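# Dismantle two sieve stacks and pack parts into tote

## Task

Two test-sieve stacks sit on the work bench, each made of a pan, a sieve and a cover. Separate both stacks and place all six pieces completely inside the tote, with no cover or sieve having any portion of its skirt (bottom rim) sitting inside another piece. The tote must finish resting on the work bench with none of it hanging past the bench edge. Either robot or both may be used. At the end, release everything and move the robots away; nothing may count as placed if a robot is still holding it there. No robot may topple or be left leaning.

## Robot and tools

Robots: two identical Hello Robot Stretch 3 units, r1 and r2. Each has a two-wheel base with a passive rear caster, a mast carrying a lift, and a telescoping arm that reaches out to the robot's RIGHT side, ending in a wrist and a two-finger gripper. The base cannot strafe; to shift the gripper forward or back you drive the base. Base footprint 0.33 m long by 0.34 m wide; turning in place pivots about the point between the drive wheels, 0.05 m behind the front edge. With arm retracted and wrist folded, a spin sweeps a 0.28 m radius (wrist pokes 0.06 m past the right side); an unfolded level wrist reaches beyond that.

Frames: the base frame has its origin on the floor midway between the drive wheels, x forward, y left, z up. hand_pose is reported in it, located where closed fingertips meet; with wrist joints at zero its x points up, y back toward the mast, z toward the rear. Odometry frame = base frame at scene start. Each robot reports in its own frames, so only images, lidar_m, wrist_depth_mm and head_depth_mm reveal where the robots are relative to each other.

execute_actions: argument actions is a list holding one action (or empty, which just returns state and images). The action is an object keyed by robot name, "r1" and/or "r2"; under each name go optional "base", "joints" and "contact_limits". All listed motions start together. base takes exactly one command: {"translate_m": d}, a relative straight drive from the current base position, metres, forward positive, range -1 to 1; or {"rotate_rad": d}, a relative turn in place, radians, left/counter-clockwise positive, range -3.2 to 3.2. joints are absolute targets by name: lift_m 0 to 1.1 (arm height on mast); arm_m 0 to 0.52 (extension); wrist_yaw_rad -1.345 to 4.42 (0 along the arm, positive toward the robot's front, 3.0 folds over the base); wrist_pitch_rad -1.57 to 0.451 (0 level, negative tips fingers down); wrist_roll_rad -2.911 to 2.911 (0 = fingers side by side, level); gripper_m -0.089 to 0.179 (larger is wider; actual fingertip gap is about 0.007 m less when nearly shut, 0.025 m less when fully open, zero below 0.007); head_pan_rad -3.953 to 1.73 (0 forward, positive left, -1.57 looks along the arm); head_tilt_rad -1.53 to 0.419 (negative down). contact_limits accepts only arm_m: a motor_effort percentage 1 to 100 at which the arm motion halts with contact_stop; lower is gentler but too low stops instantly, and it caps arm holding force until the next action. cameras: list of r1_head_camera, r1_nav_camera, r1_wrist_camera, r2_head_camera, r2_nav_camera, r2_wrist_camera or "all"; omitted/null means all, [] means none. Unknown keys, names or out-of-range numbers reject the whole call. Any joint, base or robot left out may keep pushing toward its previous target. One action runs at most 15 s. If a result reports a stop, the rest of that reply's motion, wait and finished_scene calls are skipped.

wait: seconds 0 to 10; commands nothing, returns state and images. zoom_image: camera plus region [x0, y0, x1, y1] in pixels of that camera's latest full image, top-left origin, at most 504 by 504. finished_scene: pass scene, the current scene's number; irreversible, ends it after the last command is held, and reports success and the next task.

Result lines: base_status and joint_status give how each commanded motion ended. "done" for base means wheels turned the commanded amount even if slipping. "off_target" means it stopped short and may still be pushing. After contact_stop, time_out or torque_fault the old target is dropped; lift and arm go slack after a contact_stop until commanded again (a loaded lift may sink; closing fingers on a surface can raise a slack lift). Base, wrist and head have no contact stop and keep pushing. on_its_own covers uncommanded parts; its "held at" is a held target, not the position; effort outside rest range suggests pushing or carrying. motor_effort is percent of max, positive toward higher joint values (wheels: positive pushes forward), peak in brackets; readings carry fixed bias and noise. base_odometry counts wheel turns; heading -3.142 to 3.142, left positive; turned_by_wheels and turned_by_imu give turn since last result; base_tilt in degrees (forward/right positive) has a fixed bias up to about 4. lidar_m: 12 distances in metres in 30-degree sectors, 1st straight ahead, counter-clockwise (4th left, 7th behind, 10th right), "-" = nothing; plane 0.17 m high, range 0.15 to 12 m, blind to clear objects and own body, sees other robots. wrist_depth_mm (45-1000) and head_depth_mm (280-4000, sideways image) are 7x7 grids of median depth from top-left.

Speed: base reaches 0.30 m/s and 1.9 rad/s only with lift_m under 0.30, arm_m under 0.03 and wrist_yaw_rad above 2.54; otherwise 0.10 m/s and 0.63 rad/s.

Gripping: command gripper_m below the object's width (lower squeezes harder; over-squeezing triggers a stall guard that weakens grip). Release by commanding at least 0.02 above the contact value. Neither reading nor "done" confirms a hold; check images.

Avoid: folding or unfolding the wrist unless lift_m is 0.32-0.95, wrist_pitch_rad -0.4 and roll near 0 (once folded, lift may go to 0.25); yaw below -0.4 needs pitch -0.5 or lower. Robots touching each other: any further driving presses hard and can end the run; travel can differ up to 2.5 cm per metre between robots, risky for shared loads. Arm pushing on something fixed with the gripper above about 0.45 m can tip the robot, more so with higher limits or repeated pushes. Driving while holding or hooking fixed things, or snagging furniture (especially reversing), can tip it: back out in small steps, free the gripper, and lower lift to about 0.2 if still leaning. Prolonged wrist strain causes a 10 s torque_fault. Avoid drops, slams and hard shoves; loose objects may occasionally get nudged. The scene keeps running while you compose replies, holding the last command.

Each tool is called after "Request:" as name(argument=value, ...) on one line, values as JSON.

## Session

Request:
execute_actions(actions=[])

Scene clock: 0.00 s.
r1.base_odometry: x=+0.000 y=+0.000 heading=+0.000 (m, m, rad; r1's odometry frame)
r1.turned_by_wheels: +0.000 (rad since the last result)
r1.turned_by_imu: +0.000 (rad since the last result)
r1.base_tilt: forward=-1.4 right=-0.5 (deg)
r1.lidar_m: 4.00 4.13 1.38 1.99 5.09 1.59 0.81 0.66 0.65 0.72 1.13 3.64
r1.head_depth_mm: 2223 3525 3755 3898 3880 3435 2323 / 2226 3519 - - - 3463 2318 / 2206 3473 - - - 3467 2331 / 2097 3453 - - - 3485 2354 / 2200 3402 - - - 3496 2355 / 2176 3378 - - - 3521 2345 / 2164 2948 - - - 3520 2365
r1.base_status: not commanded
r1.joint_positions: lift_m=+0.574 arm_m=-0.002 wrist_yaw_rad=+3.061 wrist_pitch_rad=-0.384 wrist_roll_rad=+0.004 gripper_m=+0.037 head_pan_rad=+0.000 head_tilt_rad=+0.009
r1.joint_status: not commanded
r1.motor_effort: left_wheel=+0 right_wheel=+0 lift_m=+27 arm_m=-1 wrist_yaw_rad=+0 wrist_pitch_rad=+7 wrist_roll_rad=+0 gripper_m=+0 head_pan_rad=+0 head_tilt_rad=+1 (%)
r1.hand_pose: x=-0.0027 y=+0.0848 z=+0.5947 quat_wxyz=(+0.164, +0.700, +0.107, +0.687) (m; r1's base frame)
r1.wrist_depth_mm: - - - - - - - / - - - - - - - / - - - - - - - / - - - - - - - / - - - - - - - / - 965 965 922 - 878 871 / 836 815 819 772 773 756 750
r2.base_odometry: x=+0.000 y=+0.000 heading=+0.000 (m, m, rad; r2's odometry frame)
r2.turned_by_wheels: +0.000 (rad since the last result)
r2.turned_by_imu: +0.000 (rad since the last result)
r2.base_tilt: forward=+1.0 right=+1.1 (deg)
r2.lidar_m: 1.67 3.10 1.24 0.93 0.91 0.94 1.32 3.13 3.28 3.95 1.84 1.23
r2.head_depth_mm: 1852 2843 - - - 1525 2102 / 1876 2848 - - 2477 2551 2060 / 1900 2937 - - 2457 2962 1967 / 1902 2889 - - - 2637 2044 / 1900 2956 - - - 2976 2022 / 1916 2952 - - - 2938 1997 / 1927 3050 - - - 2892 1970
r2.base_status: not commanded
r2.joint_positions: lift_m=+0.532 arm_m=+0.001 wrist_yaw_rad=+2.855 wrist_pitch_rad=-0.503 wrist_roll_rad=+0.017 gripper_m=+0.037 head_pan_rad=-0.012 head_tilt_rad=-0.001
r2.joint_status: not commanded
r2.motor_effort: left_wheel=+0 right_wheel=+0 lift_m=+42 arm_m=+0 wrist_yaw_rad=+1 wrist_pitch_rad=+4 wrist_roll_rad=+0 gripper_m=+0 head_pan_rad=+0 head_tilt_rad=+2 (%)
r2.hand_pose: x=+0.0390 y=+0.0578 z=+0.5260 quat_wxyz=(+0.273, +0.708, +0.074, +0.647) (m; r2's base frame)
r2.wrist_depth_mm: - 799 925 - - - - / - 850 - - - - - / 718 944 - - - - - / 759 - - - - - - / 804 - 897 895 946 898 922 / 749 737 - 758 769 773 770 / 640 641 648 656 651 674 666
pictures: r1_head_camera (sideways: a quarter turn clockwise sets it upright), r1_nav_camera (sideways: a quarter turn counterclockwise sets it upright), r1_wrist_camera, r2_head_camera (sideways: a quarter turn clockwise sets it upright), r2_nav_camera (sideways: a quarter turn counterclockwise sets it upright), r2_wrist_camera
Images, in order (width x height): r1_head_camera 896x504, r1_nav_camera 672x504, r1_wrist_camera 644x364, r2_head_camera 896x504, r2_nav_camera 672x504, r2_wrist_camera 644x364.

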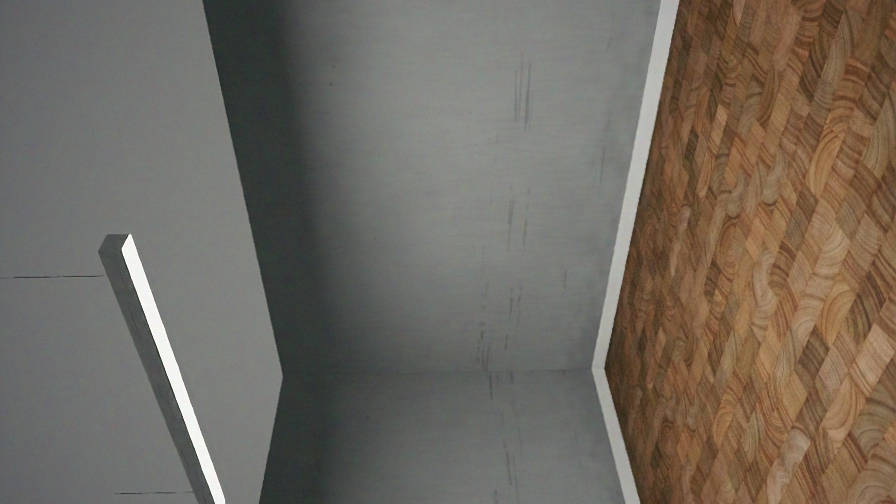

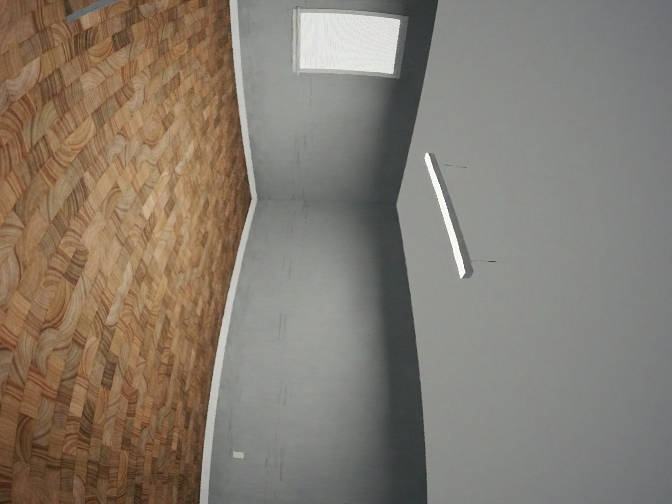

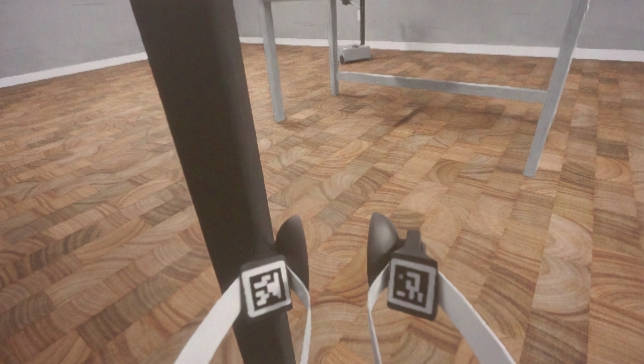

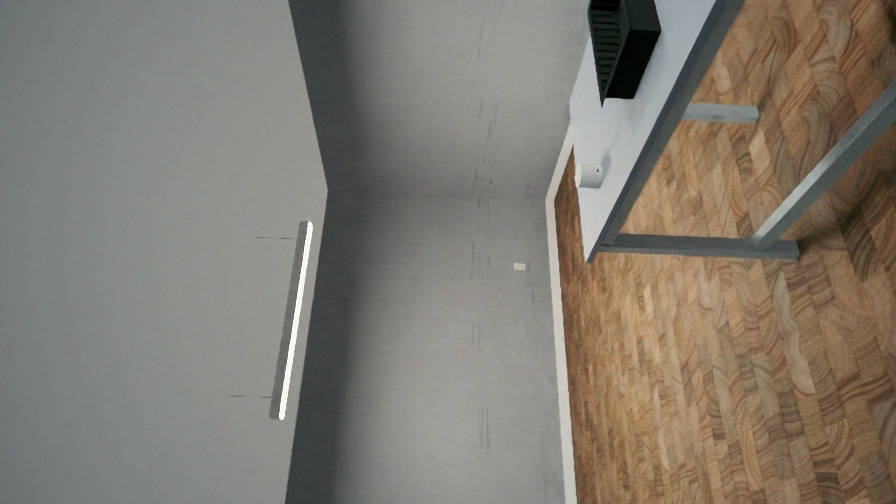

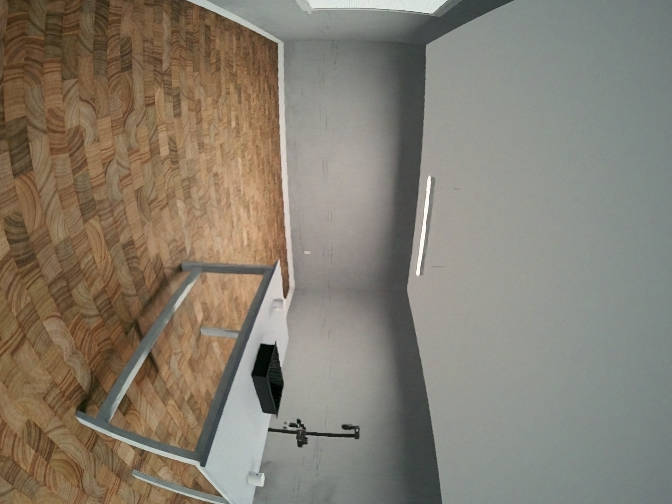

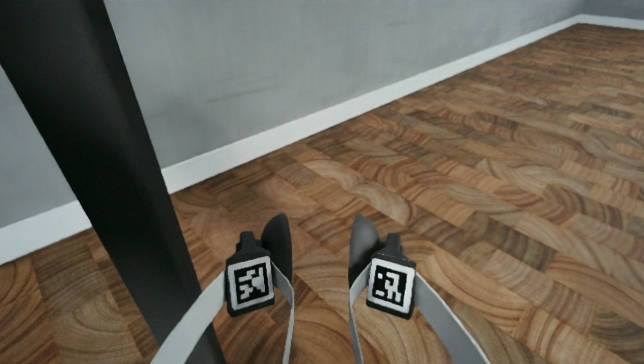

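Request:
execute_actions(actions=[{"r1":{"joints":{"head_pan_rad":1.3,"head_tilt_rad":-0.35}},"r2":{"joints":{"head_pan_rad":-0.5,"head_tilt_rad":-0.35}}}], cameras=["r1_head_camera","r2_head_camera","r1_nav_camera","r2_nav_camera"])

Scene clock: 5.60 s.
r1.base_odometry: x=+0.000 y=+0.000 heading=+0.000 (m, m, rad; r1's odometry frame)
r1.turned_by_wheels: +0.000 (rad since the last result)
r1.turned_by_imu: +0.001 (rad since the last result)
r1.base_tilt: forward=-1.4 right=-0.4 (deg)
r1.lidar_m: 4.01 4.13 1.38 1.99 5.12 1.59 0.81 0.66 0.65 0.72 1.13 3.62
r1.head_depth_mm: 3596 3774 - 1542 2329 1785 1486 / 3791 - - 1553 2349 1841 1497 / 3865 - - 1671 2371 1859 1496 / - - - 1732 2458 1872 1498 / - - - 1801 2484 1862 1507 / - - 3691 2629 2469 1870 1503 / - - - 3041 2480 1886 1515
r1.base_status: not commanded
r1.joint_positions: lift_m=+0.574 arm_m=-0.002 wrist_yaw_rad=+3.061 wrist_pitch_rad=-0.384 wrist_roll_rad=+0.004 gripper_m=+0.037 head_pan_rad=+1.293 head_tilt_rad=-0.345
r1.joint_status: all done
r1.motor_effort: left_wheel=+0(0) right_wheel=+0(0) lift_m=+27(27) arm_m=+0(0) wrist_yaw_rad=+0(1) wrist_pitch_rad=+7(7) wrist_roll_rad=+0(0) gripper_m=+0(0) head_pan_rad=+3(34) head_tilt_rad=-2(20) (%)
r1.hand_pose: x=-0.0027 y=+0.0848 z=+0.5947 quat_wxyz=(+0.164, +0.700, +0.107, +0.687) (m; r1's base frame)
r1.wrist_depth_mm: - - - - - - - / - - - - - - - / - - - - - - - / - - - - - - - / - - - - - - - / - 971 967 920 - 884 875 / 822 825 807 788 778 754 748
r2.base_odometry: x=+0.000 y=+0.000 heading=+0.000 (m, m, rad; r2's odometry frame)
r2.turned_by_wheels: +0.000 (rad since the last result)
r2.turned_by_imu: -0.001 (rad since the last result)
r2.base_tilt: forward=+1.0 right=+1.1 (deg)
r2.lidar_m: 1.66 3.10 1.24 0.92 0.91 0.94 1.32 3.14 3.30 3.95 1.84 1.24
r2.head_depth_mm: 3304 3467 3671 3479 2410 1774 1411 / 3533 3728 3986 1773 2264 1763 1401 / 3754 3938 - 1512 2199 1622 1388 / - - - 1605 2324 1664 1388 / - - - 1703 2338 1741 1380 / - - - 2708 2304 1734 1365 / - - - 3007 2173 1714 1366
r2.base_status: not commanded
r2.joint_positions: lift_m=+0.532 arm_m=+0.001 wrist_yaw_rad=+2.855 wrist_pitch_rad=-0.503 wrist_roll_rad=+0.017 gripper_m=+0.037 head_pan_rad=-0.493 head_tilt_rad=-0.345
r2.joint_status: all done
r2.motor_effort: left_wheel=+0(0) right_wheel=+0(0) lift_m=+42(41) arm_m=+0(0) wrist_yaw_rad=+1(0) wrist_pitch_rad=+4(4) wrist_roll_rad=+1(0) gripper_m=+0(0) head_pan_rad=-3(31) head_tilt_rad=-2(24) (%)
r2.hand_pose: x=+0.0390 y=+0.0578 z=+0.5260 quat_wxyz=(+0.273, +0.708, +0.074, +0.647) (m; r2's base frame)
r2.wrist_depth_mm: - 811 926 - - - - / - 849 - - - - - / 728 929 - - - - - / 765 - - - - - - / 794 - 908 885 929 915 966 / 743 767 - 746 759 771 778 / 642 658 648 650 656 658 663
pictures: r1_head_camera (sideways: a quarter turn clockwise sets it upright), r1_nav_camera (sideways: a quarter turn counterclockwise sets it upright), r2_head_camera (sideways: a quarter turn clockwise sets it upright), r2_nav_camera (sideways: a quarter turn counterclockwise sets it upright)
Images, in order (width x height): r1_head_camera 896x504, r1_nav_camera 672x504, r2_head_camera 896x504, r2_nav_camera 672x504.

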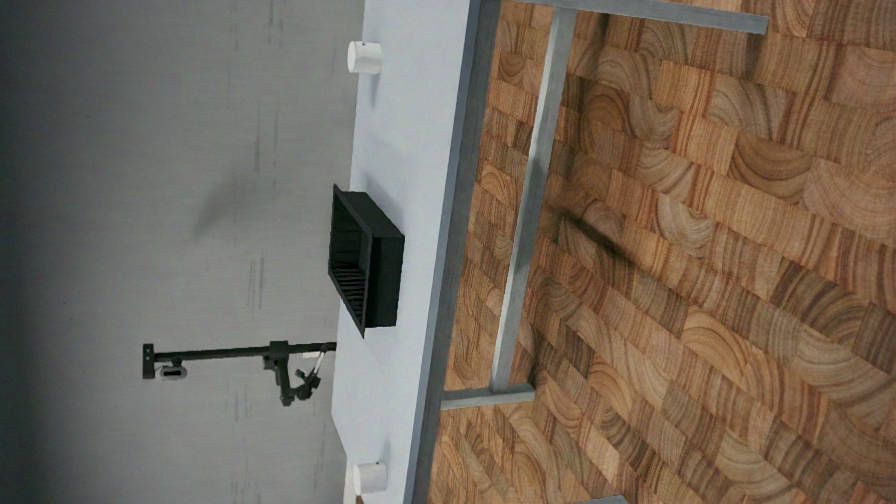

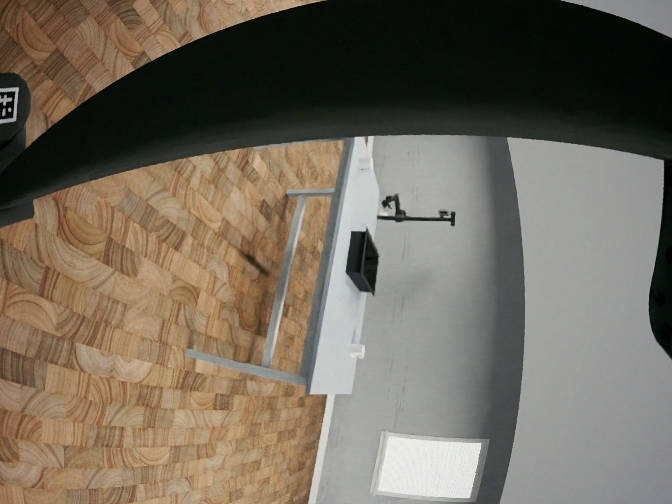

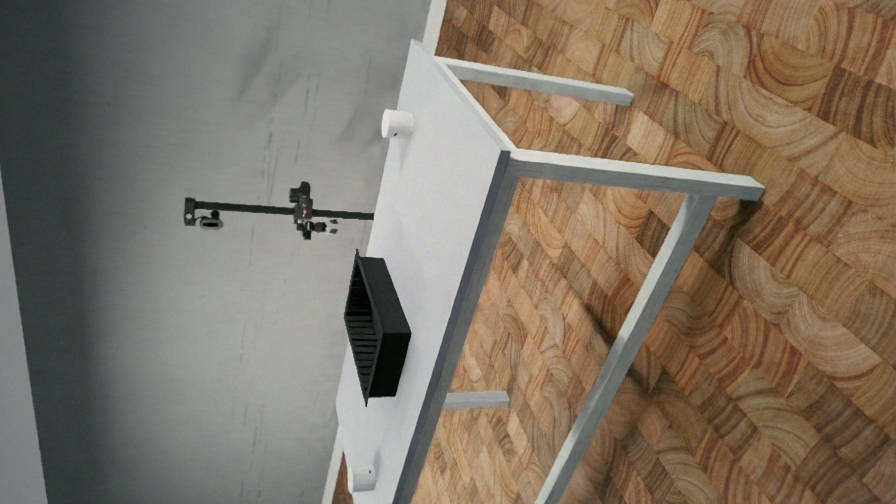

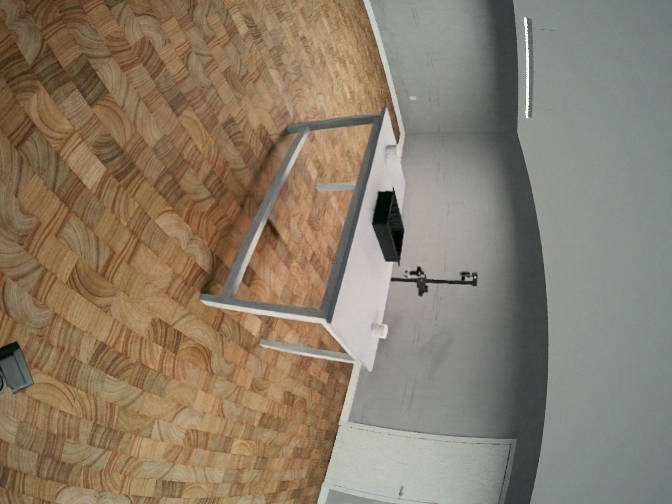

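Request:
execute_actions(actions=[{"r1":{"base":{"rotate_rad":1.73},"joints":{"head_pan_rad":-0.6,"head_tilt_rad":-0.5,"lift_m":0.9}},"r2":{"base":{"rotate_rad":0.06},"joints":{"lift_m":0.9}}}], cameras=[])

Request:
execute_actions(actions=[{"r1":{"base":{"translate_m":1.0}},"r2":{"base":{"translate_m":1.0}}}], cameras=[])

Request:
execute_actions(actions=[{"r1":{"base":{"translate_m":0.6}},"r2":{"base":{"translate_m":0.9}}}], cameras=[])

Request:
execute_actions(actions=[{"r1":{"base":{"rotate_rad":0.73},"joints":{"head_pan_rad":-1.57,"head_tilt_rad":-0.7}},"r2":{"base":{"rotate_rad":0.44},"joints":{"head_pan_rad":-1.57,"head_tilt_rad":-0.7}}}], cameras=["r1_head_camera","r2_head_camera","r1_nav_camera","r2_nav_camera"])

Scene clock: 40.53 s.
r1.base_odometry: x=+0.000 y=+0.000 heading=+1.730 (m, m, rad; r1's odometry frame)
r1.turned_by_wheels: +1.730 (rad since the last result)
r1.turned_by_imu: +1.680 (rad since the last result)
r1.base_tilt: forward=-1.4 right=-0.4 (deg)
r1.lidar_m: 1.99 5.08 1.24 0.74 0.65 0.65 0.77 1.38 3.65 4.27 1.38 2.04
r1.head_depth_mm: 3563 3872 3781 2579 1978 1587 1338 / 3596 3930 1645 2497 1914 1589 1335 / 3718 3986 1540 2512 1991 1604 1341 / 3764 - 1648 2507 1979 1615 1344 / 3862 - 1656 2530 1986 1608 1340 / 3921 - 1621 2536 2003 1615 1340 / 3977 - 1677 2516 1979 1610 1344
r1.base_status: done
r1.joint_positions: lift_m=+0.900 arm_m=-0.002 wrist_yaw_rad=+3.061 wrist_pitch_rad=-0.385 wrist_roll_rad=+0.004 gripper_m=+0.037 head_pan_rad=-0.593 head_tilt_rad=-0.494
r1.joint_status: all done
r1.motor_effort: left_wheel=-2(6) right_wheel=+3(8) lift_m=+36(36) arm_m=-1(1) wrist_yaw_rad=+1(1) wrist_pitch_rad=+7(7) wrist_roll_rad=+0(0) gripper_m=+1(0) head_pan_rad=-3(33) head_tilt_rad=-3(13) (%)
r1.hand_pose: x=-0.0027 y=+0.0848 z=+0.9198 quat_wxyz=(+0.164, +0.700, +0.107, +0.687) (m; r1's base frame)
r1.wrist_depth_mm: 497 557 757 904 - - - / 518 584 805 975 - - - / 536 625 - - - - - / 561 666 - - - - - / 579 710 - - - - - / 613 737 885 - - - - / 639 789 - - - - -
r2.base_odometry: x=+0.000 y=+0.000 heading=+0.060 (m, m, rad; r2's odometry frame)
r2.turned_by_wheels: +0.060 (rad since the last result)
r2.turned_by_imu: +0.060 (rad since the last result)
r2.base_tilt: forward=+1.0 right=+1.1 (deg)
r2.lidar_m: 1.79 2.61 1.17 0.92 0.90 0.96 1.42 3.14 3.34 3.91 1.84 1.24
r2.head_depth_mm: 3357 3569 3783 1840 2330 1775 1410 / 3614 3846 - 1537 2175 1705 1405 / 3889 - - 1504 2367 1577 1401 / - - - 1741 2355 1703 1399 / - - - 1777 2305 1742 1386 / - - - 2864 2225 1726 1370 / - - - 3001 2186 1711 1359
r2.base_status: done
r2.joint_positions: lift_m=+0.900 arm_m=+0.001 wrist_yaw_rad=+2.855 wrist_pitch_rad=-0.504 wrist_roll_rad=+0.017 gripper_m=+0.037 head_pan_rad=-0.493 head_tilt_rad=-0.345
r2.joint_status: all done
r2.motor_effort: left_wheel=-2(6) right_wheel=+2(6) lift_m=+46(49) arm_m=+0(1) wrist_yaw_rad=+0(1) wrist_pitch_rad=+5(4) wrist_roll_rad=+1(0) gripper_m=+0(0) head_pan_rad=-3(4) head_tilt_rad=-2(2) (%)
r2.hand_pose: x=+0.0390 y=+0.0577 z=+0.8937 quat_wxyz=(+0.273, +0.708, +0.074, +0.647) (m; r2's base frame)
r2.wrist_depth_mm: - 781 919 - - - - / - 838 978 - - - - / 715 907 - - - - - / 771 - - - - - - / 824 - - - - - - / 922 - - - - - - / 954 - - - - - -
pictures: none
No camera images: the call's "cameras" was empty. Leave "cameras" out to get every camera's image.

Scene clock: 51.63 s.
r1.base_odometry: x=-0.158 y=+0.987 heading=+1.730 (m, m, rad; r1's odometry frame)
r1.turned_by_wheels: +0.000 (rad since the last result)
r1.turned_by_imu: +0.004 (rad since the last result)
r1.base_tilt: forward=-1.4 right=-0.5 (deg)
r1.lidar_m: 0.98 4.38 2.54 1.52 1.34 1.34 1.58 2.83 4.37 0.98 1.35 1.35
r1.head_depth_mm: 2948 3203 3350 944 836 1606 1332 / 2995 3252 3430 955 862 1596 1340 / 2944 3264 2294 972 870 1601 1331 / 3035 3343 3632 1061 895 1604 1341 / 3154 3486 3655 1069 908 1604 1346 / 3210 3557 1556 1072 932 1601 1343 / 3303 3630 3788 1027 1807 1617 1347
r1.base_status: done
r1.joint_positions: lift_m=+0.900 arm_m=-0.002 wrist_yaw_rad=+3.061 wrist_pitch_rad=-0.385 wrist_roll_rad=+0.004 gripper_m=+0.037 head_pan_rad=-0.593 head_tilt_rad=-0.494
r1.joint_status: not commanded
r1.motor_effort: left_wheel=-3(5) right_wheel=+3(8) lift_m=+35(35) arm_m=+0(0) wrist_yaw_rad=+0(0) wrist_pitch_rad=+7(7) wrist_roll_rad=+0(0) gripper_m=+0(1) head_pan_rad=-3(3) head_tilt_rad=-2(2) (%)
r1.hand_pose: x=-0.0027 y=+0.0848 z=+0.9198 quat_wxyz=(+0.164, +0.700, +0.107, +0.687) (m; r1's base frame)
r1.wrist_depth_mm: - - - - - - - / - - - - - - - / - - - - - - - / - - - - - - - / - - - - - - - / - - - - - - - / - - - - - - -
r2.base_odometry: x=+0.998 y=+0.060 heading=+0.060 (m, m, rad; r2's odometry frame)
r2.turned_by_wheels: +0.000 (rad since the last result)
r2.turned_by_imu: +0.000 (rad since the last result)
r2.base_tilt: forward=+1.0 right=+1.2 (deg)
r2.lidar_m: 1.13 3.80 1.71 1.33 1.32 1.41 2.08 4.03 4.34 0.74 0.72 0.77
r2.head_depth_mm: 2965 3195 3344 3364 927 811 1407 / 3203 3426 3572 1525 955 1578 1404 / 3507 3713 3898 1503 985 1689 1394 / 3770 3943 - 1483 1033 1758 1313 / - - - 1477 1146 1737 1304 / - - - 3469 2009 1559 1369 / - - - 3378 2069 1654 1366
r2.base_status: done
r2.joint_positions: lift_m=+0.900 arm_m=+0.001 wrist_yaw_rad=+2.855 wrist_pitch_rad=-0.504 wrist_roll_rad=+0.017 gripper_m=+0.037 head_pan_rad=-0.493 head_tilt_rad=-0.346
r2.joint_status: not commanded
r2.motor_effort: left_wheel=-2(5) right_wheel=+1(4) lift_m=+46(46) arm_m=+0(0) wrist_yaw_rad=+0(1) wrist_pitch_rad=+5(5) wrist_roll_rad=+1(1) gripper_m=+0(0) head_pan_rad=-3(3) head_tilt_rad=-2(2) (%)
r2.hand_pose: x=+0.0390 y=+0.0577 z=+0.8937 quat_wxyz=(+0.273, +0.708, +0.074, +0.647) (m; r2's base frame)
r2.wrist_depth_mm: - - - - - - - / - - - - - - - / - - - - - - - / - - - - - - - / - - - - - - - / - - - - - - - / - - - - - - -
pictures: none
No camera images: the call's "cameras" was empty. Leave "cameras" out to get every camera's image.

Scene clock: 61.73 s.
r1.base_odometry: x=-0.253 y=+1.580 heading=+1.730 (m, m, rad; r1's odometry frame)
r1.turned_by_wheels: +0.000 (rad since the last result)
r1.turned_by_imu: +0.003 (rad since the last result)
r1.base_tilt: forward=-1.4 right=-0.4 (deg)
r1.lidar_m: 0.39 3.94 3.28 1.96 1.74 1.74 2.07 3.72 1.17 1.06 0.94 0.94
r1.head_depth_mm: 2557 2809 3056 1057 811 653 546 / 2647 2859 3149 1057 809 653 548 / 2692 2897 3143 1062 812 655 548 / 2725 2974 3195 1065 815 584 550 / 2762 3009 3326 1114 818 625 550 / 2875 3115 3414 2657 844 659 551 / 2890 3172 3461 2645 1993 660 552
r1.base_status: done
r1.joint_positions: lift_m=+0.900 arm_m=-0.002 wrist_yaw_rad=+3.061 wrist_pitch_rad=-0.385 wrist_roll_rad=+0.004 gripper_m=+0.037 head_pan_rad=-0.593 head_tilt_rad=-0.494
r1.joint_status: not commanded
r1.motor_effort: left_wheel=-3(5) right_wheel=+3(8) lift_m=+35(35) arm_m=+0(1) wrist_yaw_rad=+1(0) wrist_pitch_rad=+7(7) wrist_roll_rad=+0(0) gripper_m=+0(0) head_pan_rad=-3(2) head_tilt_rad=-3(3) (%)
r1.hand_pose: x=-0.0027 y=+0.0848 z=+0.9198 quat_wxyz=(+0.164, +0.700, +0.107, +0.687) (m; r1's base frame)
r1.wrist_depth_mm: - - - - - - - / - - - - - - - / - - - - - - - / - - - - - - - / - - - - - - - / - - - - - - - / - - - - - - -
r2.base_odometry: x=+1.897 y=+0.113 heading=+0.060 (m, m, rad; r2's odometry frame)
r2.turned_by_wheels: +0.000 (rad since the last result)
r2.turned_by_imu: +0.000 (rad since the last result)
r2.base_tilt: forward=+1.0 right=+1.1 (deg)
r2.lidar_m: 3.93 3.87 2.19 1.71 1.69 1.80 2.67 1.01 0.45 0.36 0.35 0.37
r2.head_depth_mm: 2708 2850 2995 3129 1056 741 588 / 2864 3030 3259 3324 2364 739 585 / 3100 3356 3418 3544 2358 1768 581 / 3367 3477 3854 3538 2334 1749 596 / 3617 3900 - 3500 2318 1738 1383 / 3984 - - 3431 2307 1736 1385 / 3929 - - 3386 2301 1723 1363
r2.base_status: done
r2.joint_positions: lift_m=+0.900 arm_m=+0.001 wrist_yaw_rad=+2.855 wrist_pitch_rad=-0.504 wrist_roll_rad=+0.017 gripper_m=+0.037 head_pan_rad=-0.493 head_tilt_rad=-0.346
r2.joint_status: not commanded
r2.motor_effort: left_wheel=-3(3) right_wheel=+2(6) lift_m=+46(46) arm_m=+0(0) wrist_yaw_rad=+1(0) wrist_pitch_rad=+5(5) wrist_roll_rad=+1(1) gripper_m=+0(1) head_pan_rad=-3(4) head_tilt_rad=-2(3) (%)
r2.hand_pose: x=+0.0390 y=+0.0577 z=+0.8937 quat_wxyz=(+0.273, +0.708, +0.074, +0.647) (m; r2's base frame)
r2.wrist_depth_mm: - - - - - - - / - - - - - - - / - - - - - - - / - - - - - - - / - - - - - - - / - - - - - - - / - - - - - - -
pictures: none
No camera images: the call's "cameras" was empty. Leave "cameras" out to get every camera's image.

Scene clock: 64.07 s.
r1.base_odometry: x=-0.253 y=+1.580 heading=+2.460 (m, m, rad; r1's odometry frame)
r1.turned_by_wheels: +0.730 (rad since the last result)
r1.turned_by_imu: +0.710 (rad since the last result)
r1.base_tilt: forward=-1.4 right=-0.4 (deg)
r1.lidar_m: 3.94 2.56 1.81 1.74 1.79 2.40 4.79 1.17 0.98 0.94 0.39 0.39
r1.head_depth_mm: 2814 3024 928 790 691 - 1166 / 2777 3072 996 792 676 - 1170 / 2778 3046 997 792 668 - - / 2743 3045 997 797 663 - - / 2733 3011 999 798 669 - 1170 / 2720 2989 1001 798 584 577 1169 / 2728 3008 1005 800 647 566 745
r1.base_status: done
r1.joint_positions: lift_m=+0.900 arm_m=-0.002 wrist_yaw_rad=+3.061 wrist_pitch_rad=-0.385 wrist_roll_rad=+0.004 gripper_m=+0.037 head_pan_rad=-1.563 head_tilt_rad=-0.691
r1.joint_status: all done
r1.motor_effort: left_wheel=-2(8) right_wheel=+3(8) lift_m=+35(35) arm_m=+0(1) wrist_yaw_rad=+0(0) wrist_pitch_rad=+7(7) wrist_roll_rad=+0(0) gripper_m=+0(1) head_pan_rad=-2(33) head_tilt_rad=-4(16) (%)
r1.hand_pose: x=-0.0027 y=+0.0848 z=+0.9198 quat_wxyz=(+0.164, +0.700, +0.107, +0.687) (m; r1's base frame)
r1.wrist_depth_mm: - - - - - - - / - - - - - - - / - - - - - - - / - - - - - - - / - - - - - - - / - - - - - - - / - - - - - - -
r2.base_odometry: x=+1.897 y=+0.113 heading=+0.499 (m, m, rad; r2's odometry frame)
r2.turned_by_wheels: +0.440 (rad since the last result)
r2.turned_by_imu: +0.442 (rad since the last result)
r2.base_tilt: forward=+1.0 right=+1.2 (deg)
r2.lidar_m: 3.87 2.38 1.75 1.69 1.76 2.41 4.82 0.49 0.36 0.35 0.36 4.02
r2.head_depth_mm: 2591 2886 1081 819 682 - 1104 / 2567 2936 1066 814 675 - 1094 / 2638 2989 1058 803 655 - - / 2637 2948 1037 800 633 - - / 2605 2951 1039 794 663 - 1081 / 2643 2986 1070 787 640 580 997 / 2613 3042 2453 1846 636 639 1105
r2.base_status: done
r2.joint_positions: lift_m=+0.900 arm_m=+0.001 wrist_yaw_rad=+2.855 wrist_pitch_rad=-0.504 wrist_roll_rad=+0.017 gripper_m=+0.037 head_pan_rad=-1.563 head_tilt_rad=-0.691
r2.joint_status: all done
r2.motor_effort: left_wheel=-2(6) right_wheel=+1(5) lift_m=+46(46) arm_m=+0(0) wrist_yaw_rad=+0(0) wrist_pitch_rad=+4(4) wrist_roll_rad=+1(0) gripper_m=+1(0) head_pan_rad=-3(37) head_tilt_rad=-4(25) (%)
r2.hand_pose: x=+0.0390 y=+0.0577 z=+0.8937 quat_wxyz=(+0.274, +0.708, +0.075, +0.647) (m; r2's base frame)
r2.wrist_depth_mm: - - - - - - - / - - - - - - - / - - - - - - - / - - - - - - - / - - - - - - - / - - - - - - - / - - - - - - -
pictures: r1_head_camera (sideways: a quarter turn clockwise sets it upright), r1_nav_camera (sideways: a quarter turn counterclockwise sets it upright), r2_head_camera (sideways: a quarter turn clockwise sets it upright), r2_nav_camera (sideways: a quarter turn counterclockwise sets it upright)
Images, in order (width x height): r1_head_camera 896x504, r1_nav_camera 672x504, r2_head_camera 896x504, r2_nav_camera 672x504.

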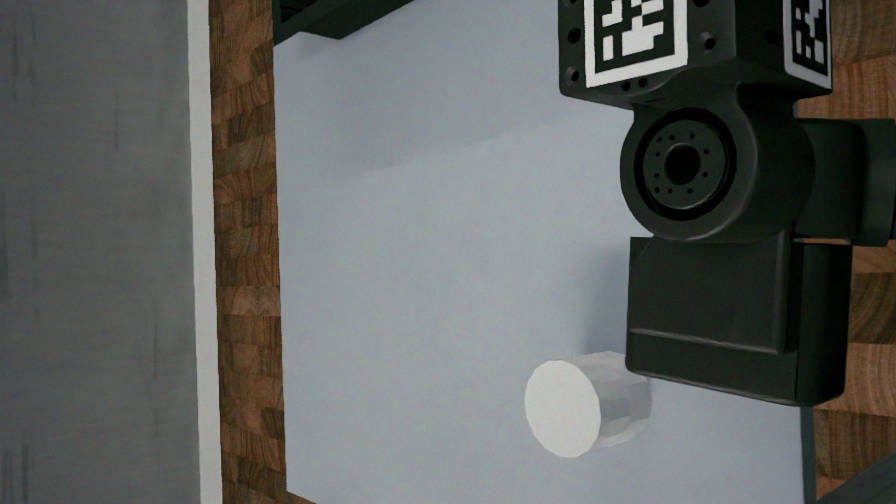

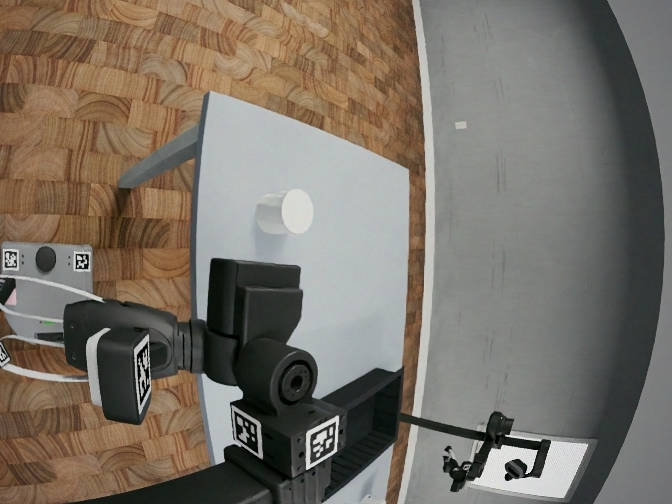

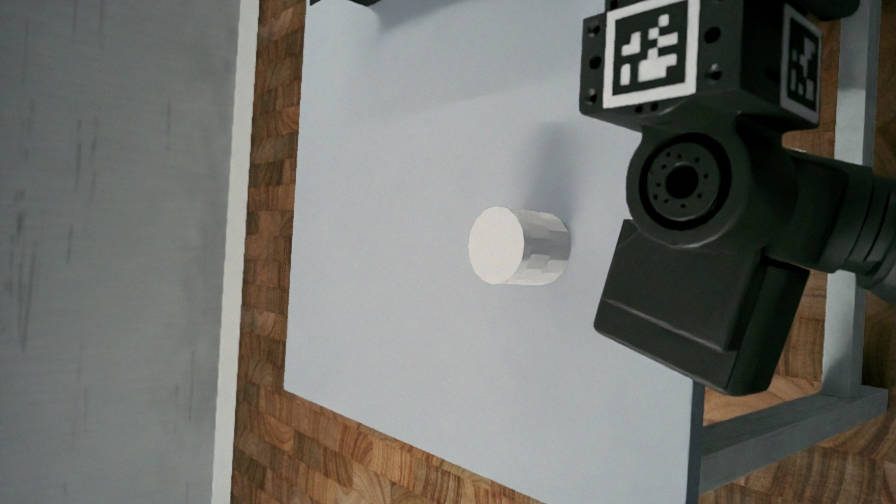

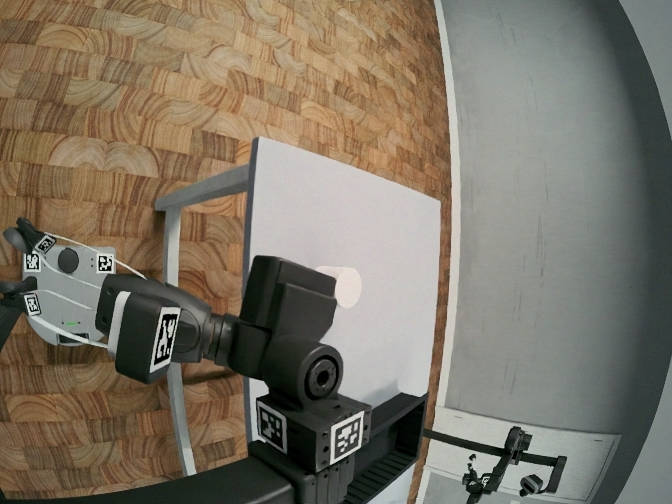

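Request:
execute_actions(actions=[{"r1":{"joints":{"lift_m":0.95,"wrist_pitch_rad":-0.4,"wrist_yaw_rad":0.0,"gripper_m":0.15}},"r2":{"joints":{"lift_m":0.95,"wrist_pitch_rad":-0.4,"wrist_yaw_rad":0.0,"gripper_m":0.15}}}], cameras=[])

Request:
execute_actions(actions=[{"r1":{"base":{"translate_m":0.12},"joints":{"lift_m":1.1,"wrist_pitch_rad":-1.57}},"r2":{"joints":{"lift_m":1.1,"wrist_pitch_rad":-1.57}}}], cameras=["r1_head_camera","r2_head_camera","r1_wrist_camera","r2_wrist_camera"])

Scene clock: 80.40 s.
r1.base_odometry: x=-0.253 y=+1.580 heading=+2.460 (m, m, rad; r1's odometry frame)
r1.turned_by_wheels: +0.000 (rad since the last result)
r1.turned_by_imu: +0.001 (rad since the last result)
r1.base_tilt: forward=-1.5 right=-0.4 (deg)
r1.lidar_m: 3.92 2.55 1.81 1.74 1.79 2.40 4.80 1.16 0.98 0.94 0.39 0.39
r1.head_depth_mm: 2796 3021 929 850 - - - / 2751 3029 998 817 - - - / 2784 2992 997 855 - - - / 2755 3037 999 845 - 553 1170 / 2756 3028 1001 822 661 565 1172 / 2724 3004 1002 799 584 565 1171 / 2726 3002 1005 800 647 565 747
r1.base_status: not commanded
r1.joint_positions: lift_m=+0.950 arm_m=-0.002 wrist_yaw_rad=+0.002 wrist_pitch_rad=-0.413 wrist_roll_rad=+0.004 gripper_m=+0.150 head_pan_rad=-1.563 head_tilt_rad=-0.691
r1.joint_status: all done
r1.motor_effort: left_wheel=-3(2) right_wheel=+4(3) lift_m=+35(36) arm_m=+0(0) wrist_yaw_rad=-1(2) wrist_pitch_rad=+7(6) wrist_roll_rad=+0(0) gripper_m=+1(100) head_pan_rad=-3(3) head_tilt_rad=-4(3) (%)
r1.hand_pose: x=-0.0210 y=-0.3679 z=+0.9633 quat_wxyz=(+0.691, +0.146, -0.693, -0.145) (m; r1's base frame)
r1.wrist_depth_mm: - - - - - - - / - - - - - - - / - - - 845 790 629 626 / - - 633 619 605 533 557 / - 527 503 492 477 474 382 / - 430 416 407 401 385 349 / 385 274 342 348 341 333 322
r2.base_odometry: x=+1.897 y=+0.113 heading=+0.499 (m, m, rad; r2's odometry frame)
r2.turned_by_wheels: +0.000 (rad since the last result)
r2.turned_by_imu: -0.001 (rad since the last result)
r2.base_tilt: forward=+0.9 right=+1.1 (deg)
r2.lidar_m: 3.87 2.37 1.75 1.69 1.75 2.41 4.85 0.49 0.36 0.35 0.36 4.02
r2.head_depth_mm: 2559 2935 1075 852 - - - / 2587 2966 1066 837 - - - / 2585 2968 1061 862 - - - / 2622 2926 1044 834 - 915 1084 / 2638 2996 1040 819 636 582 1094 / 2618 2964 1076 790 639 580 995 / 2672 3000 2485 1839 636 640 1106
r2.base_status: not commanded
r2.joint_positions: lift_m=+0.950 arm_m=+0.001 wrist_yaw_rad=+0.002 wrist_pitch_rad=-0.420 wrist_roll_rad=+0.017 gripper_m=+0.150 head_pan_rad=-1.563 head_tilt_rad=-0.691
r2.joint_status: all done
r2.motor_effort: left_wheel=-2(2) right_wheel=+2(1) lift_m=+46(49) arm_m=+0(0) wrist_yaw_rad=-2(4) wrist_pitch_rad=+6(7) wrist_roll_rad=+0(1) gripper_m=+0(82) head_pan_rad=-3(3) head_tilt_rad=-3(4) (%)
r2.hand_pose: x=-0.0210 y=-0.3704 z=+0.9620 quat_wxyz=(+0.686, +0.147, -0.697, -0.148) (m; r2's base frame)
r2.wrist_depth_mm: - - - - - - - / - - - - - - - / - - - 838 854 787 674 / - - 599 605 616 554 605 / - - 472 480 478 507 427 / - - 393 325 396 - 385 / - 326 334 326 339 332 344
pictures: none
No camera images: the call's "cameras" was empty. Leave "cameras" out to get every camera's image.

Scene clock: 82.83 s.
r1.base_odometry: x=-0.346 y=+1.655 heading=+2.459 (m, m, rad; r1's odometry frame)
r1.turned_by_wheels: +0.000 (rad since the last result)
r1.turned_by_imu: +0.001 (rad since the last result)
r1.base_tilt: forward=-1.6 right=-0.4 (deg)
r1.lidar_m: 3.81 2.56 1.81 1.75 1.79 2.41 1.28 1.28 0.98 0.93 0.31 4.00
r1.head_depth_mm: - - - - - - - / - - - - - - - / - - - - - - - / 2764 3045 1000 - - - 1188 / 2721 3005 1002 795 645 576 834 / 2728 2994 1001 800 662 564 522 / 2683 3001 2508 1915 679 566 629
r1.base_status: done
r1.joint_positions: lift_m=+1.097 arm_m=-0.002 wrist_yaw_rad=+0.002 wrist_pitch_rad=-1.562 wrist_roll_rad=+0.004 gripper_m=+0.150 head_pan_rad=-1.563 head_tilt_rad=-0.691
r1.joint_status: all done
joint sent to its limit — the command would take r1.lift_m past its upper limit, so that joint was sent only as far as its limit.
r1.motor_effort: left_wheel=-2(5) right_wheel=+3(9) lift_m=+34(37) arm_m=+0(1) wrist_yaw_rad=-1(1) wrist_pitch_rad=-3(7) wrist_roll_rad=+0(0) gripper_m=+0(0) head_pan_rad=-3(3) head_tilt_rad=-4(4) (%)
r1.hand_pose: x=-0.0217 y=-0.1212 z=+0.9795 quat_wxyz=(+0.502, +0.497, -0.502, -0.499) (m; r1's base frame)
r1.wrist_depth_mm: - 370 364 361 357 355 352 / - - 370 - - - - / - - - - - - - / - - - - - - - / - - - - - - - / - - - - - - - / - - - - - - -
r2.base_odometry: x=+1.897 y=+0.113 heading=+0.499 (m, m, rad; r2's odometry frame)
r2.turned_by_wheels: +0.000 (rad since the last result)
r2.turned_by_imu: +0.000 (rad since the last result)
r2.base_tilt: forward=+1.0 right=+1.1 (deg)
r2.lidar_m: 3.85 2.38 1.75 1.69 1.75 2.42 4.83 0.49 0.36 0.35 0.36 4.03
r2.head_depth_mm: - - - - - - - / - - - - - - - / 2590 2838 - - - - - / 2633 2989 1047 826 640 - 1086 / 2591 3007 1032 795 645 584 1099 / 2647 2948 1072 789 640 578 1126 / 2648 3035 2493 1835 636 642 1110
r2.base_status: not commanded
r2.joint_positions: lift_m=+1.100 arm_m=+0.001 wrist_yaw_rad=+0.002 wrist_pitch_rad=-1.564 wrist_roll_rad=+0.017 gripper_m=+0.150 head_pan_rad=-1.563 head_tilt_rad=-0.691
r2.joint_status: all done
r2.motor_effort: left_wheel=-2(2) right_wheel=+1(2) lift_m=+46(48) arm_m=+0(0) wrist_yaw_rad=-1(2) wrist_pitch_rad=-1(6) wrist_roll_rad=+1(1) gripper_m=+1(0) head_pan_rad=-3(4) head_tilt_rad=-4(4) (%)
r2.hand_pose: x=-0.0217 y=-0.1239 z=+0.9822 quat_wxyz=(+0.498, +0.495, -0.505, -0.502) (m; r2's base frame)
r2.wrist_depth_mm: - 357 358 358 358 366 359 / - - - - - - - / - - - - - - - / - - - - - - - / - - - - - - - / - - - - - - - / - - - - - - -
pictures: r1_head_camera (sideways: a quarter turn clockwise sets it upright), r1_wrist_camera, r2_head_camera (sideways: a quarter turn clockwise sets it upright), r2_wrist_camera
Images, in order (width x height): r1_head_camera 896x504, r1_wrist_camera 644x364, r2_head_camera 896x504, r2_wrist_camera 644x364.

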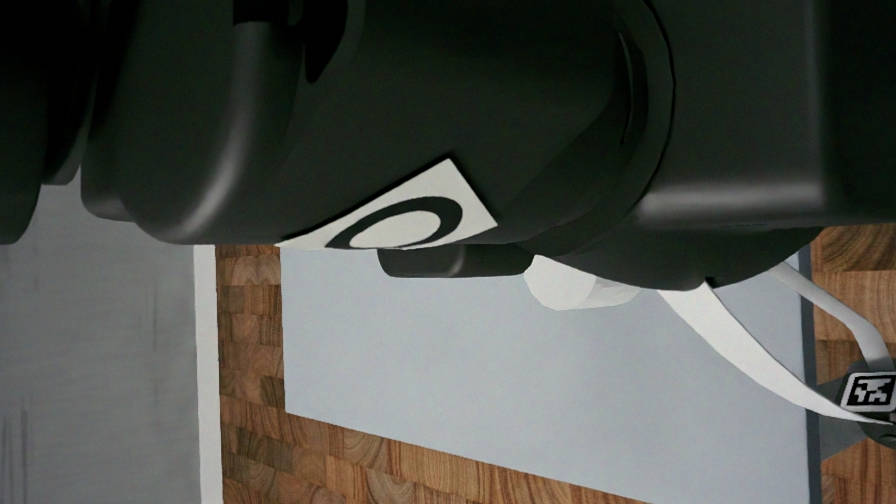

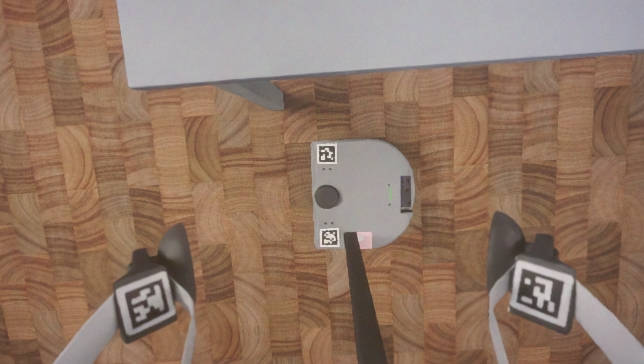

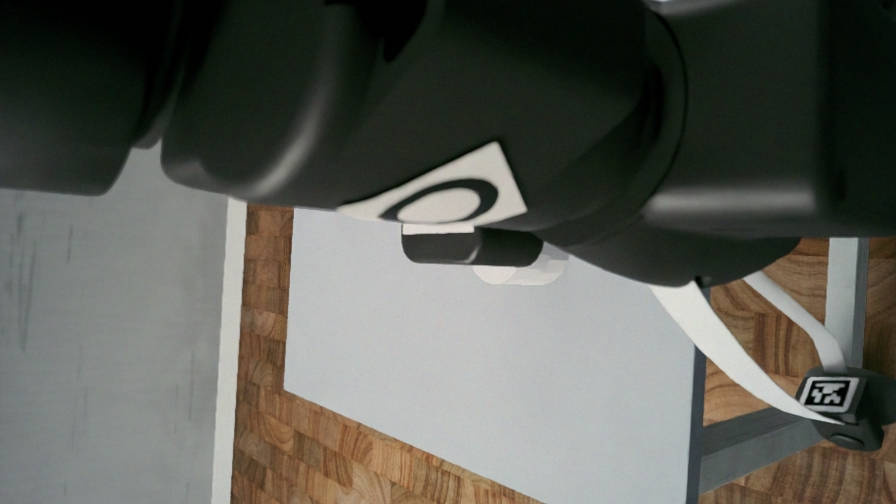

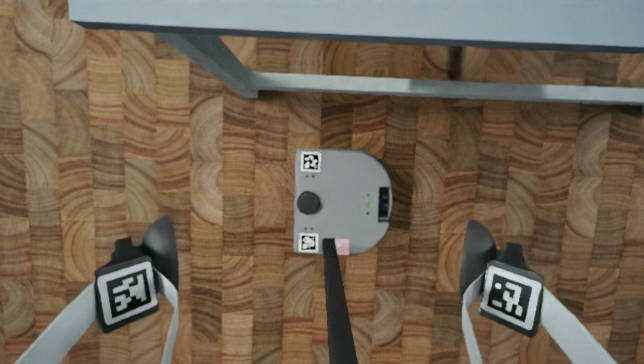

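Request:
execute_actions(actions=[{"r1":{"joints":{"arm_m":0.27}},"r2":{"joints":{"arm_m":0.33}}}], cameras=["r1_wrist_camera","r2_wrist_camera"])

Scene clock: 93.83 s.
r1.base_odometry: x=-0.346 y=+1.655 heading=+2.459 (m, m, rad; r1's odometry frame)
r1.turned_by_wheels: +0.000 (rad since the last result)
r1.turned_by_imu: +0.001 (rad since the last result)
r1.base_tilt: forward=-1.5 right=-0.4 (deg)
r1.lidar_m: 3.82 2.57 1.81 1.75 1.80 2.40 1.28 1.28 0.98 0.93 0.31 3.99
r1.head_depth_mm: 2834 3012 997 792 657 562 1164 / 2815 3005 993 771 659 563 1168 / - - 961 793 660 564 1165 / 2746 - 962 795 583 564 1171 / 2704 3013 1001 775 646 564 1151 / 2725 3028 1006 800 661 565 644 / 2673 3016 2477 1922 679 565 643
r1.base_status: not commanded
r1.joint_positions: lift_m=+1.097 arm_m=+0.270 wrist_yaw_rad=+0.000 wrist_pitch_rad=-1.563 wrist_roll_rad=+0.004 gripper_m=+0.150 head_pan_rad=-1.563 head_tilt_rad=-0.691
r1.joint_status: all done
r1.motor_effort: left_wheel=-3(2) right_wheel=+3(3) lift_m=+35(35) arm_m=+6(6) wrist_yaw_rad=+0(1) wrist_pitch_rad=-3(4) wrist_roll_rad=+0(0) gripper_m=+1(0) head_pan_rad=-3(3) head_tilt_rad=-3(4) (%)
r1.hand_pose: x=-0.0216 y=-0.3925 z=+0.9795 quat_wxyz=(+0.501, +0.497, -0.502, -0.499) (m; r1's base frame)
r1.wrist_depth_mm: - 368 362 361 357 352 352 / - 375 371 370 366 362 358 / - 386 382 378 373 368 364 / - 395 389 310 380 379 375 / - - 397 394 388 381 384 / - - 410 405 402 - - / - - - - - - -
r2.base_odometry: x=+1.897 y=+0.113 heading=+0.499 (m, m, rad; r2's odometry frame)
r2.turned_by_wheels: +0.000 (rad since the last result)
r2.turned_by_imu: -0.001 (rad since the last result)
r2.base_tilt: forward=+1.0 right=+1.1 (deg)
r2.lidar_m: 3.87 2.37 1.75 1.69 1.75 2.41 4.86 0.49 0.36 0.35 0.36 4.01
r2.head_depth_mm: 2630 2939 1074 820 660 580 1167 / 2700 3014 1067 809 657 591 1159 / - - 1011 806 650 588 1153 / 2655 2969 1043 798 629 587 1090 / 2634 2957 1034 793 644 581 1097 / 2632 3013 1064 786 639 579 1000 / 2660 3004 2486 1860 638 639 1109
r2.base_status: not commanded
r2.joint_positions: lift_m=+1.100 arm_m=+0.330 wrist_yaw_rad=+0.000 wrist_pitch_rad=-1.565 wrist_roll_rad=+0.017 gripper_m=+0.150 head_pan_rad=-1.563 head_tilt_rad=-0.691
r2.joint_status: all done
r2.motor_effort: left_wheel=-2(2) right_wheel=+2(1) lift_m=+47(46) arm_m=+5(8) wrist_yaw_rad=+0(2) wrist_pitch_rad=-2(2) wrist_roll_rad=+0(0) gripper_m=+0(1) head_pan_rad=-3(3) head_tilt_rad=-4(4) (%)
r2.hand_pose: x=-0.0216 y=-0.4519 z=+0.9822 quat_wxyz=(+0.497, +0.494, -0.505, -0.503) (m; r2's base frame)
r2.wrist_depth_mm: - 352 353 356 352 360 359 / - 360 363 364 362 366 366 / - 366 365 365 369 373 371 / - 372 376 307 378 381 384 / - 381 383 385 388 389 391 / - - 391 388 393 - 395 / - - - - - - -
pictures: r1_wrist_camera, r2_wrist_camera
Images, in order (width x height): r1_wrist_camera 644x364, r2_wrist_camera 644x364.

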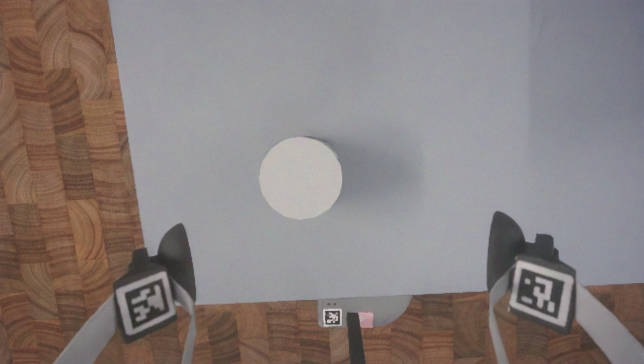

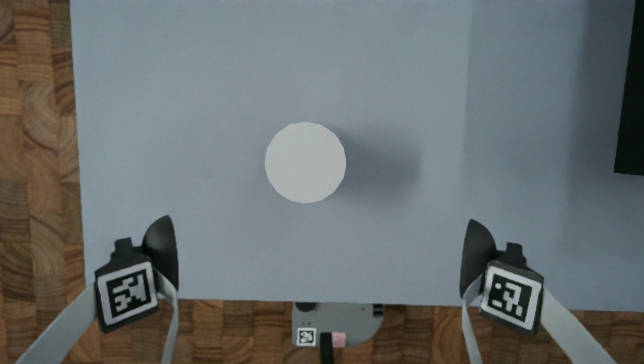

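Request:
execute_actions(actions=[{"r1":{"base":{"translate_m":0.035},"joints":{"arm_m":0.29,"lift_m":1.0}},"r2":{"base":{"translate_m":0.015},"joints":{"arm_m":0.372,"lift_m":1.0}}}], cameras=["r1_wrist_camera","r2_wrist_camera"])

Scene clock: 108.47 s.
r1.base_odometry: x=-0.374 y=+1.678 heading=+2.459 (m, m, rad; r1's odometry frame)
r1.turned_by_wheels: +0.000 (rad since the last result)
r1.turned_by_imu: +0.001 (rad since the last result)
r1.base_tilt: forward=-1.4 right=-0.4 (deg)
r1.lidar_m: 3.77 2.57 1.82 1.75 1.80 2.41 1.31 1.32 0.98 0.93 0.30 3.95
r1.head_depth_mm: - 3016 993 793 658 563 1165 / - - 997 819 657 562 1170 / - - 995 794 616 563 1168 / 2696 3056 - 794 599 564 1173 / 2717 3036 1000 820 663 565 727 / 2766 3036 2312 797 661 565 615 / 2710 3002 2485 1965 1591 591 1177
r1.base_status: done
r1.joint_positions: lift_m=+1.000 arm_m=+0.290 wrist_yaw_rad=+0.000 wrist_pitch_rad=-1.563 wrist_roll_rad=+0.004 gripper_m=+0.150 head_pan_rad=-1.563 head_tilt_rad=-0.691
r1.joint_status: all done
r1.motor_effort: left_wheel=-2(6) right_wheel=+3(8) lift_m=+19(33) arm_m=+6(6) wrist_yaw_rad=+0(0) wrist_pitch_rad=-3(3) wrist_roll_rad=+0(0) gripper_m=+0(0) head_pan_rad=-3(3) head_tilt_rad=-4(4) (%)
r1.hand_pose: x=-0.0216 y=-0.4125 z=+0.8827 quat_wxyz=(+0.501, +0.497, -0.502, -0.499) (m; r1's base frame)
r1.wrist_depth_mm: - 271 270 266 265 262 258 / - 278 274 274 270 267 265 / - 285 280 279 277 273 272 / - 291 289 213 281 280 278 / - 298 295 216 287 286 282 / - - 303 301 297 294 289 / - 316 310 306 304 302 299
r2.base_odometry: x=+1.910 y=+0.121 heading=+0.499 (m, m, rad; r2's odometry frame)
r2.turned_by_wheels: +0.000 (rad since the last result)
r2.turned_by_imu: -0.001 (rad since the last result)
r2.base_tilt: forward=+0.9 right=+1.2 (deg)
r2.lidar_m: 3.84 2.37 1.74 1.69 1.76 2.42 4.84 0.49 0.36 0.35 0.36 3.99
r2.head_depth_mm: 2533 - 1075 823 662 580 1162 / 2482 3054 1067 811 655 592 1157 / 2524 - 1017 807 649 589 1152 / 2601 2963 999 799 632 586 1084 / 2610 2987 1037 794 645 582 1102 / 2684 2987 2401 785 642 578 975 / 2645 3004 2475 1892 637 640 1124
r2.base_status: done
r2.joint_positions: lift_m=+1.000 arm_m=+0.372 wrist_yaw_rad=+0.000 wrist_pitch_rad=-1.566 wrist_roll_rad=+0.017 gripper_m=+0.150 head_pan_rad=-1.563 head_tilt_rad=-0.691
r2.joint_status: all done
r2.motor_effort: left_wheel=-2(3) right_wheel=+1(5) lift_m=+36(44) arm_m=+4(6) wrist_yaw_rad=+0(0) wrist_pitch_rad=-1(1) wrist_roll_rad=+1(1) gripper_m=+1(0) head_pan_rad=-4(4) head_tilt_rad=-4(4) (%)
r2.hand_pose: x=-0.0216 y=-0.4938 z=+0.8825 quat_wxyz=(+0.497, +0.495, -0.505, -0.503) (m; r2's base frame)
r2.wrist_depth_mm: 259 261 261 263 263 264 267 / 265 265 264 267 267 270 270 / 268 272 272 273 275 274 280 / 273 274 276 208 275 282 282 / 281 281 283 210 285 285 286 / 285 - 289 288 292 - 295 / 294 292 294 295 296 299 300
pictures: r1_wrist_camera, r2_wrist_camera
Images, in order (width x height): r1_wrist_camera 644x364, r2_wrist_camera 644x364.

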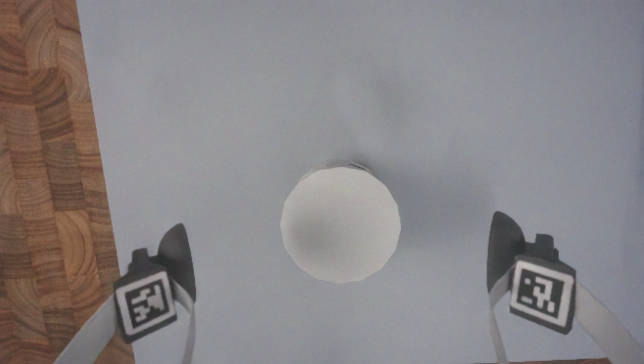

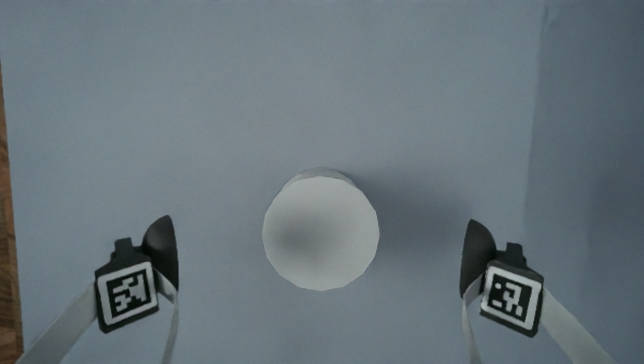

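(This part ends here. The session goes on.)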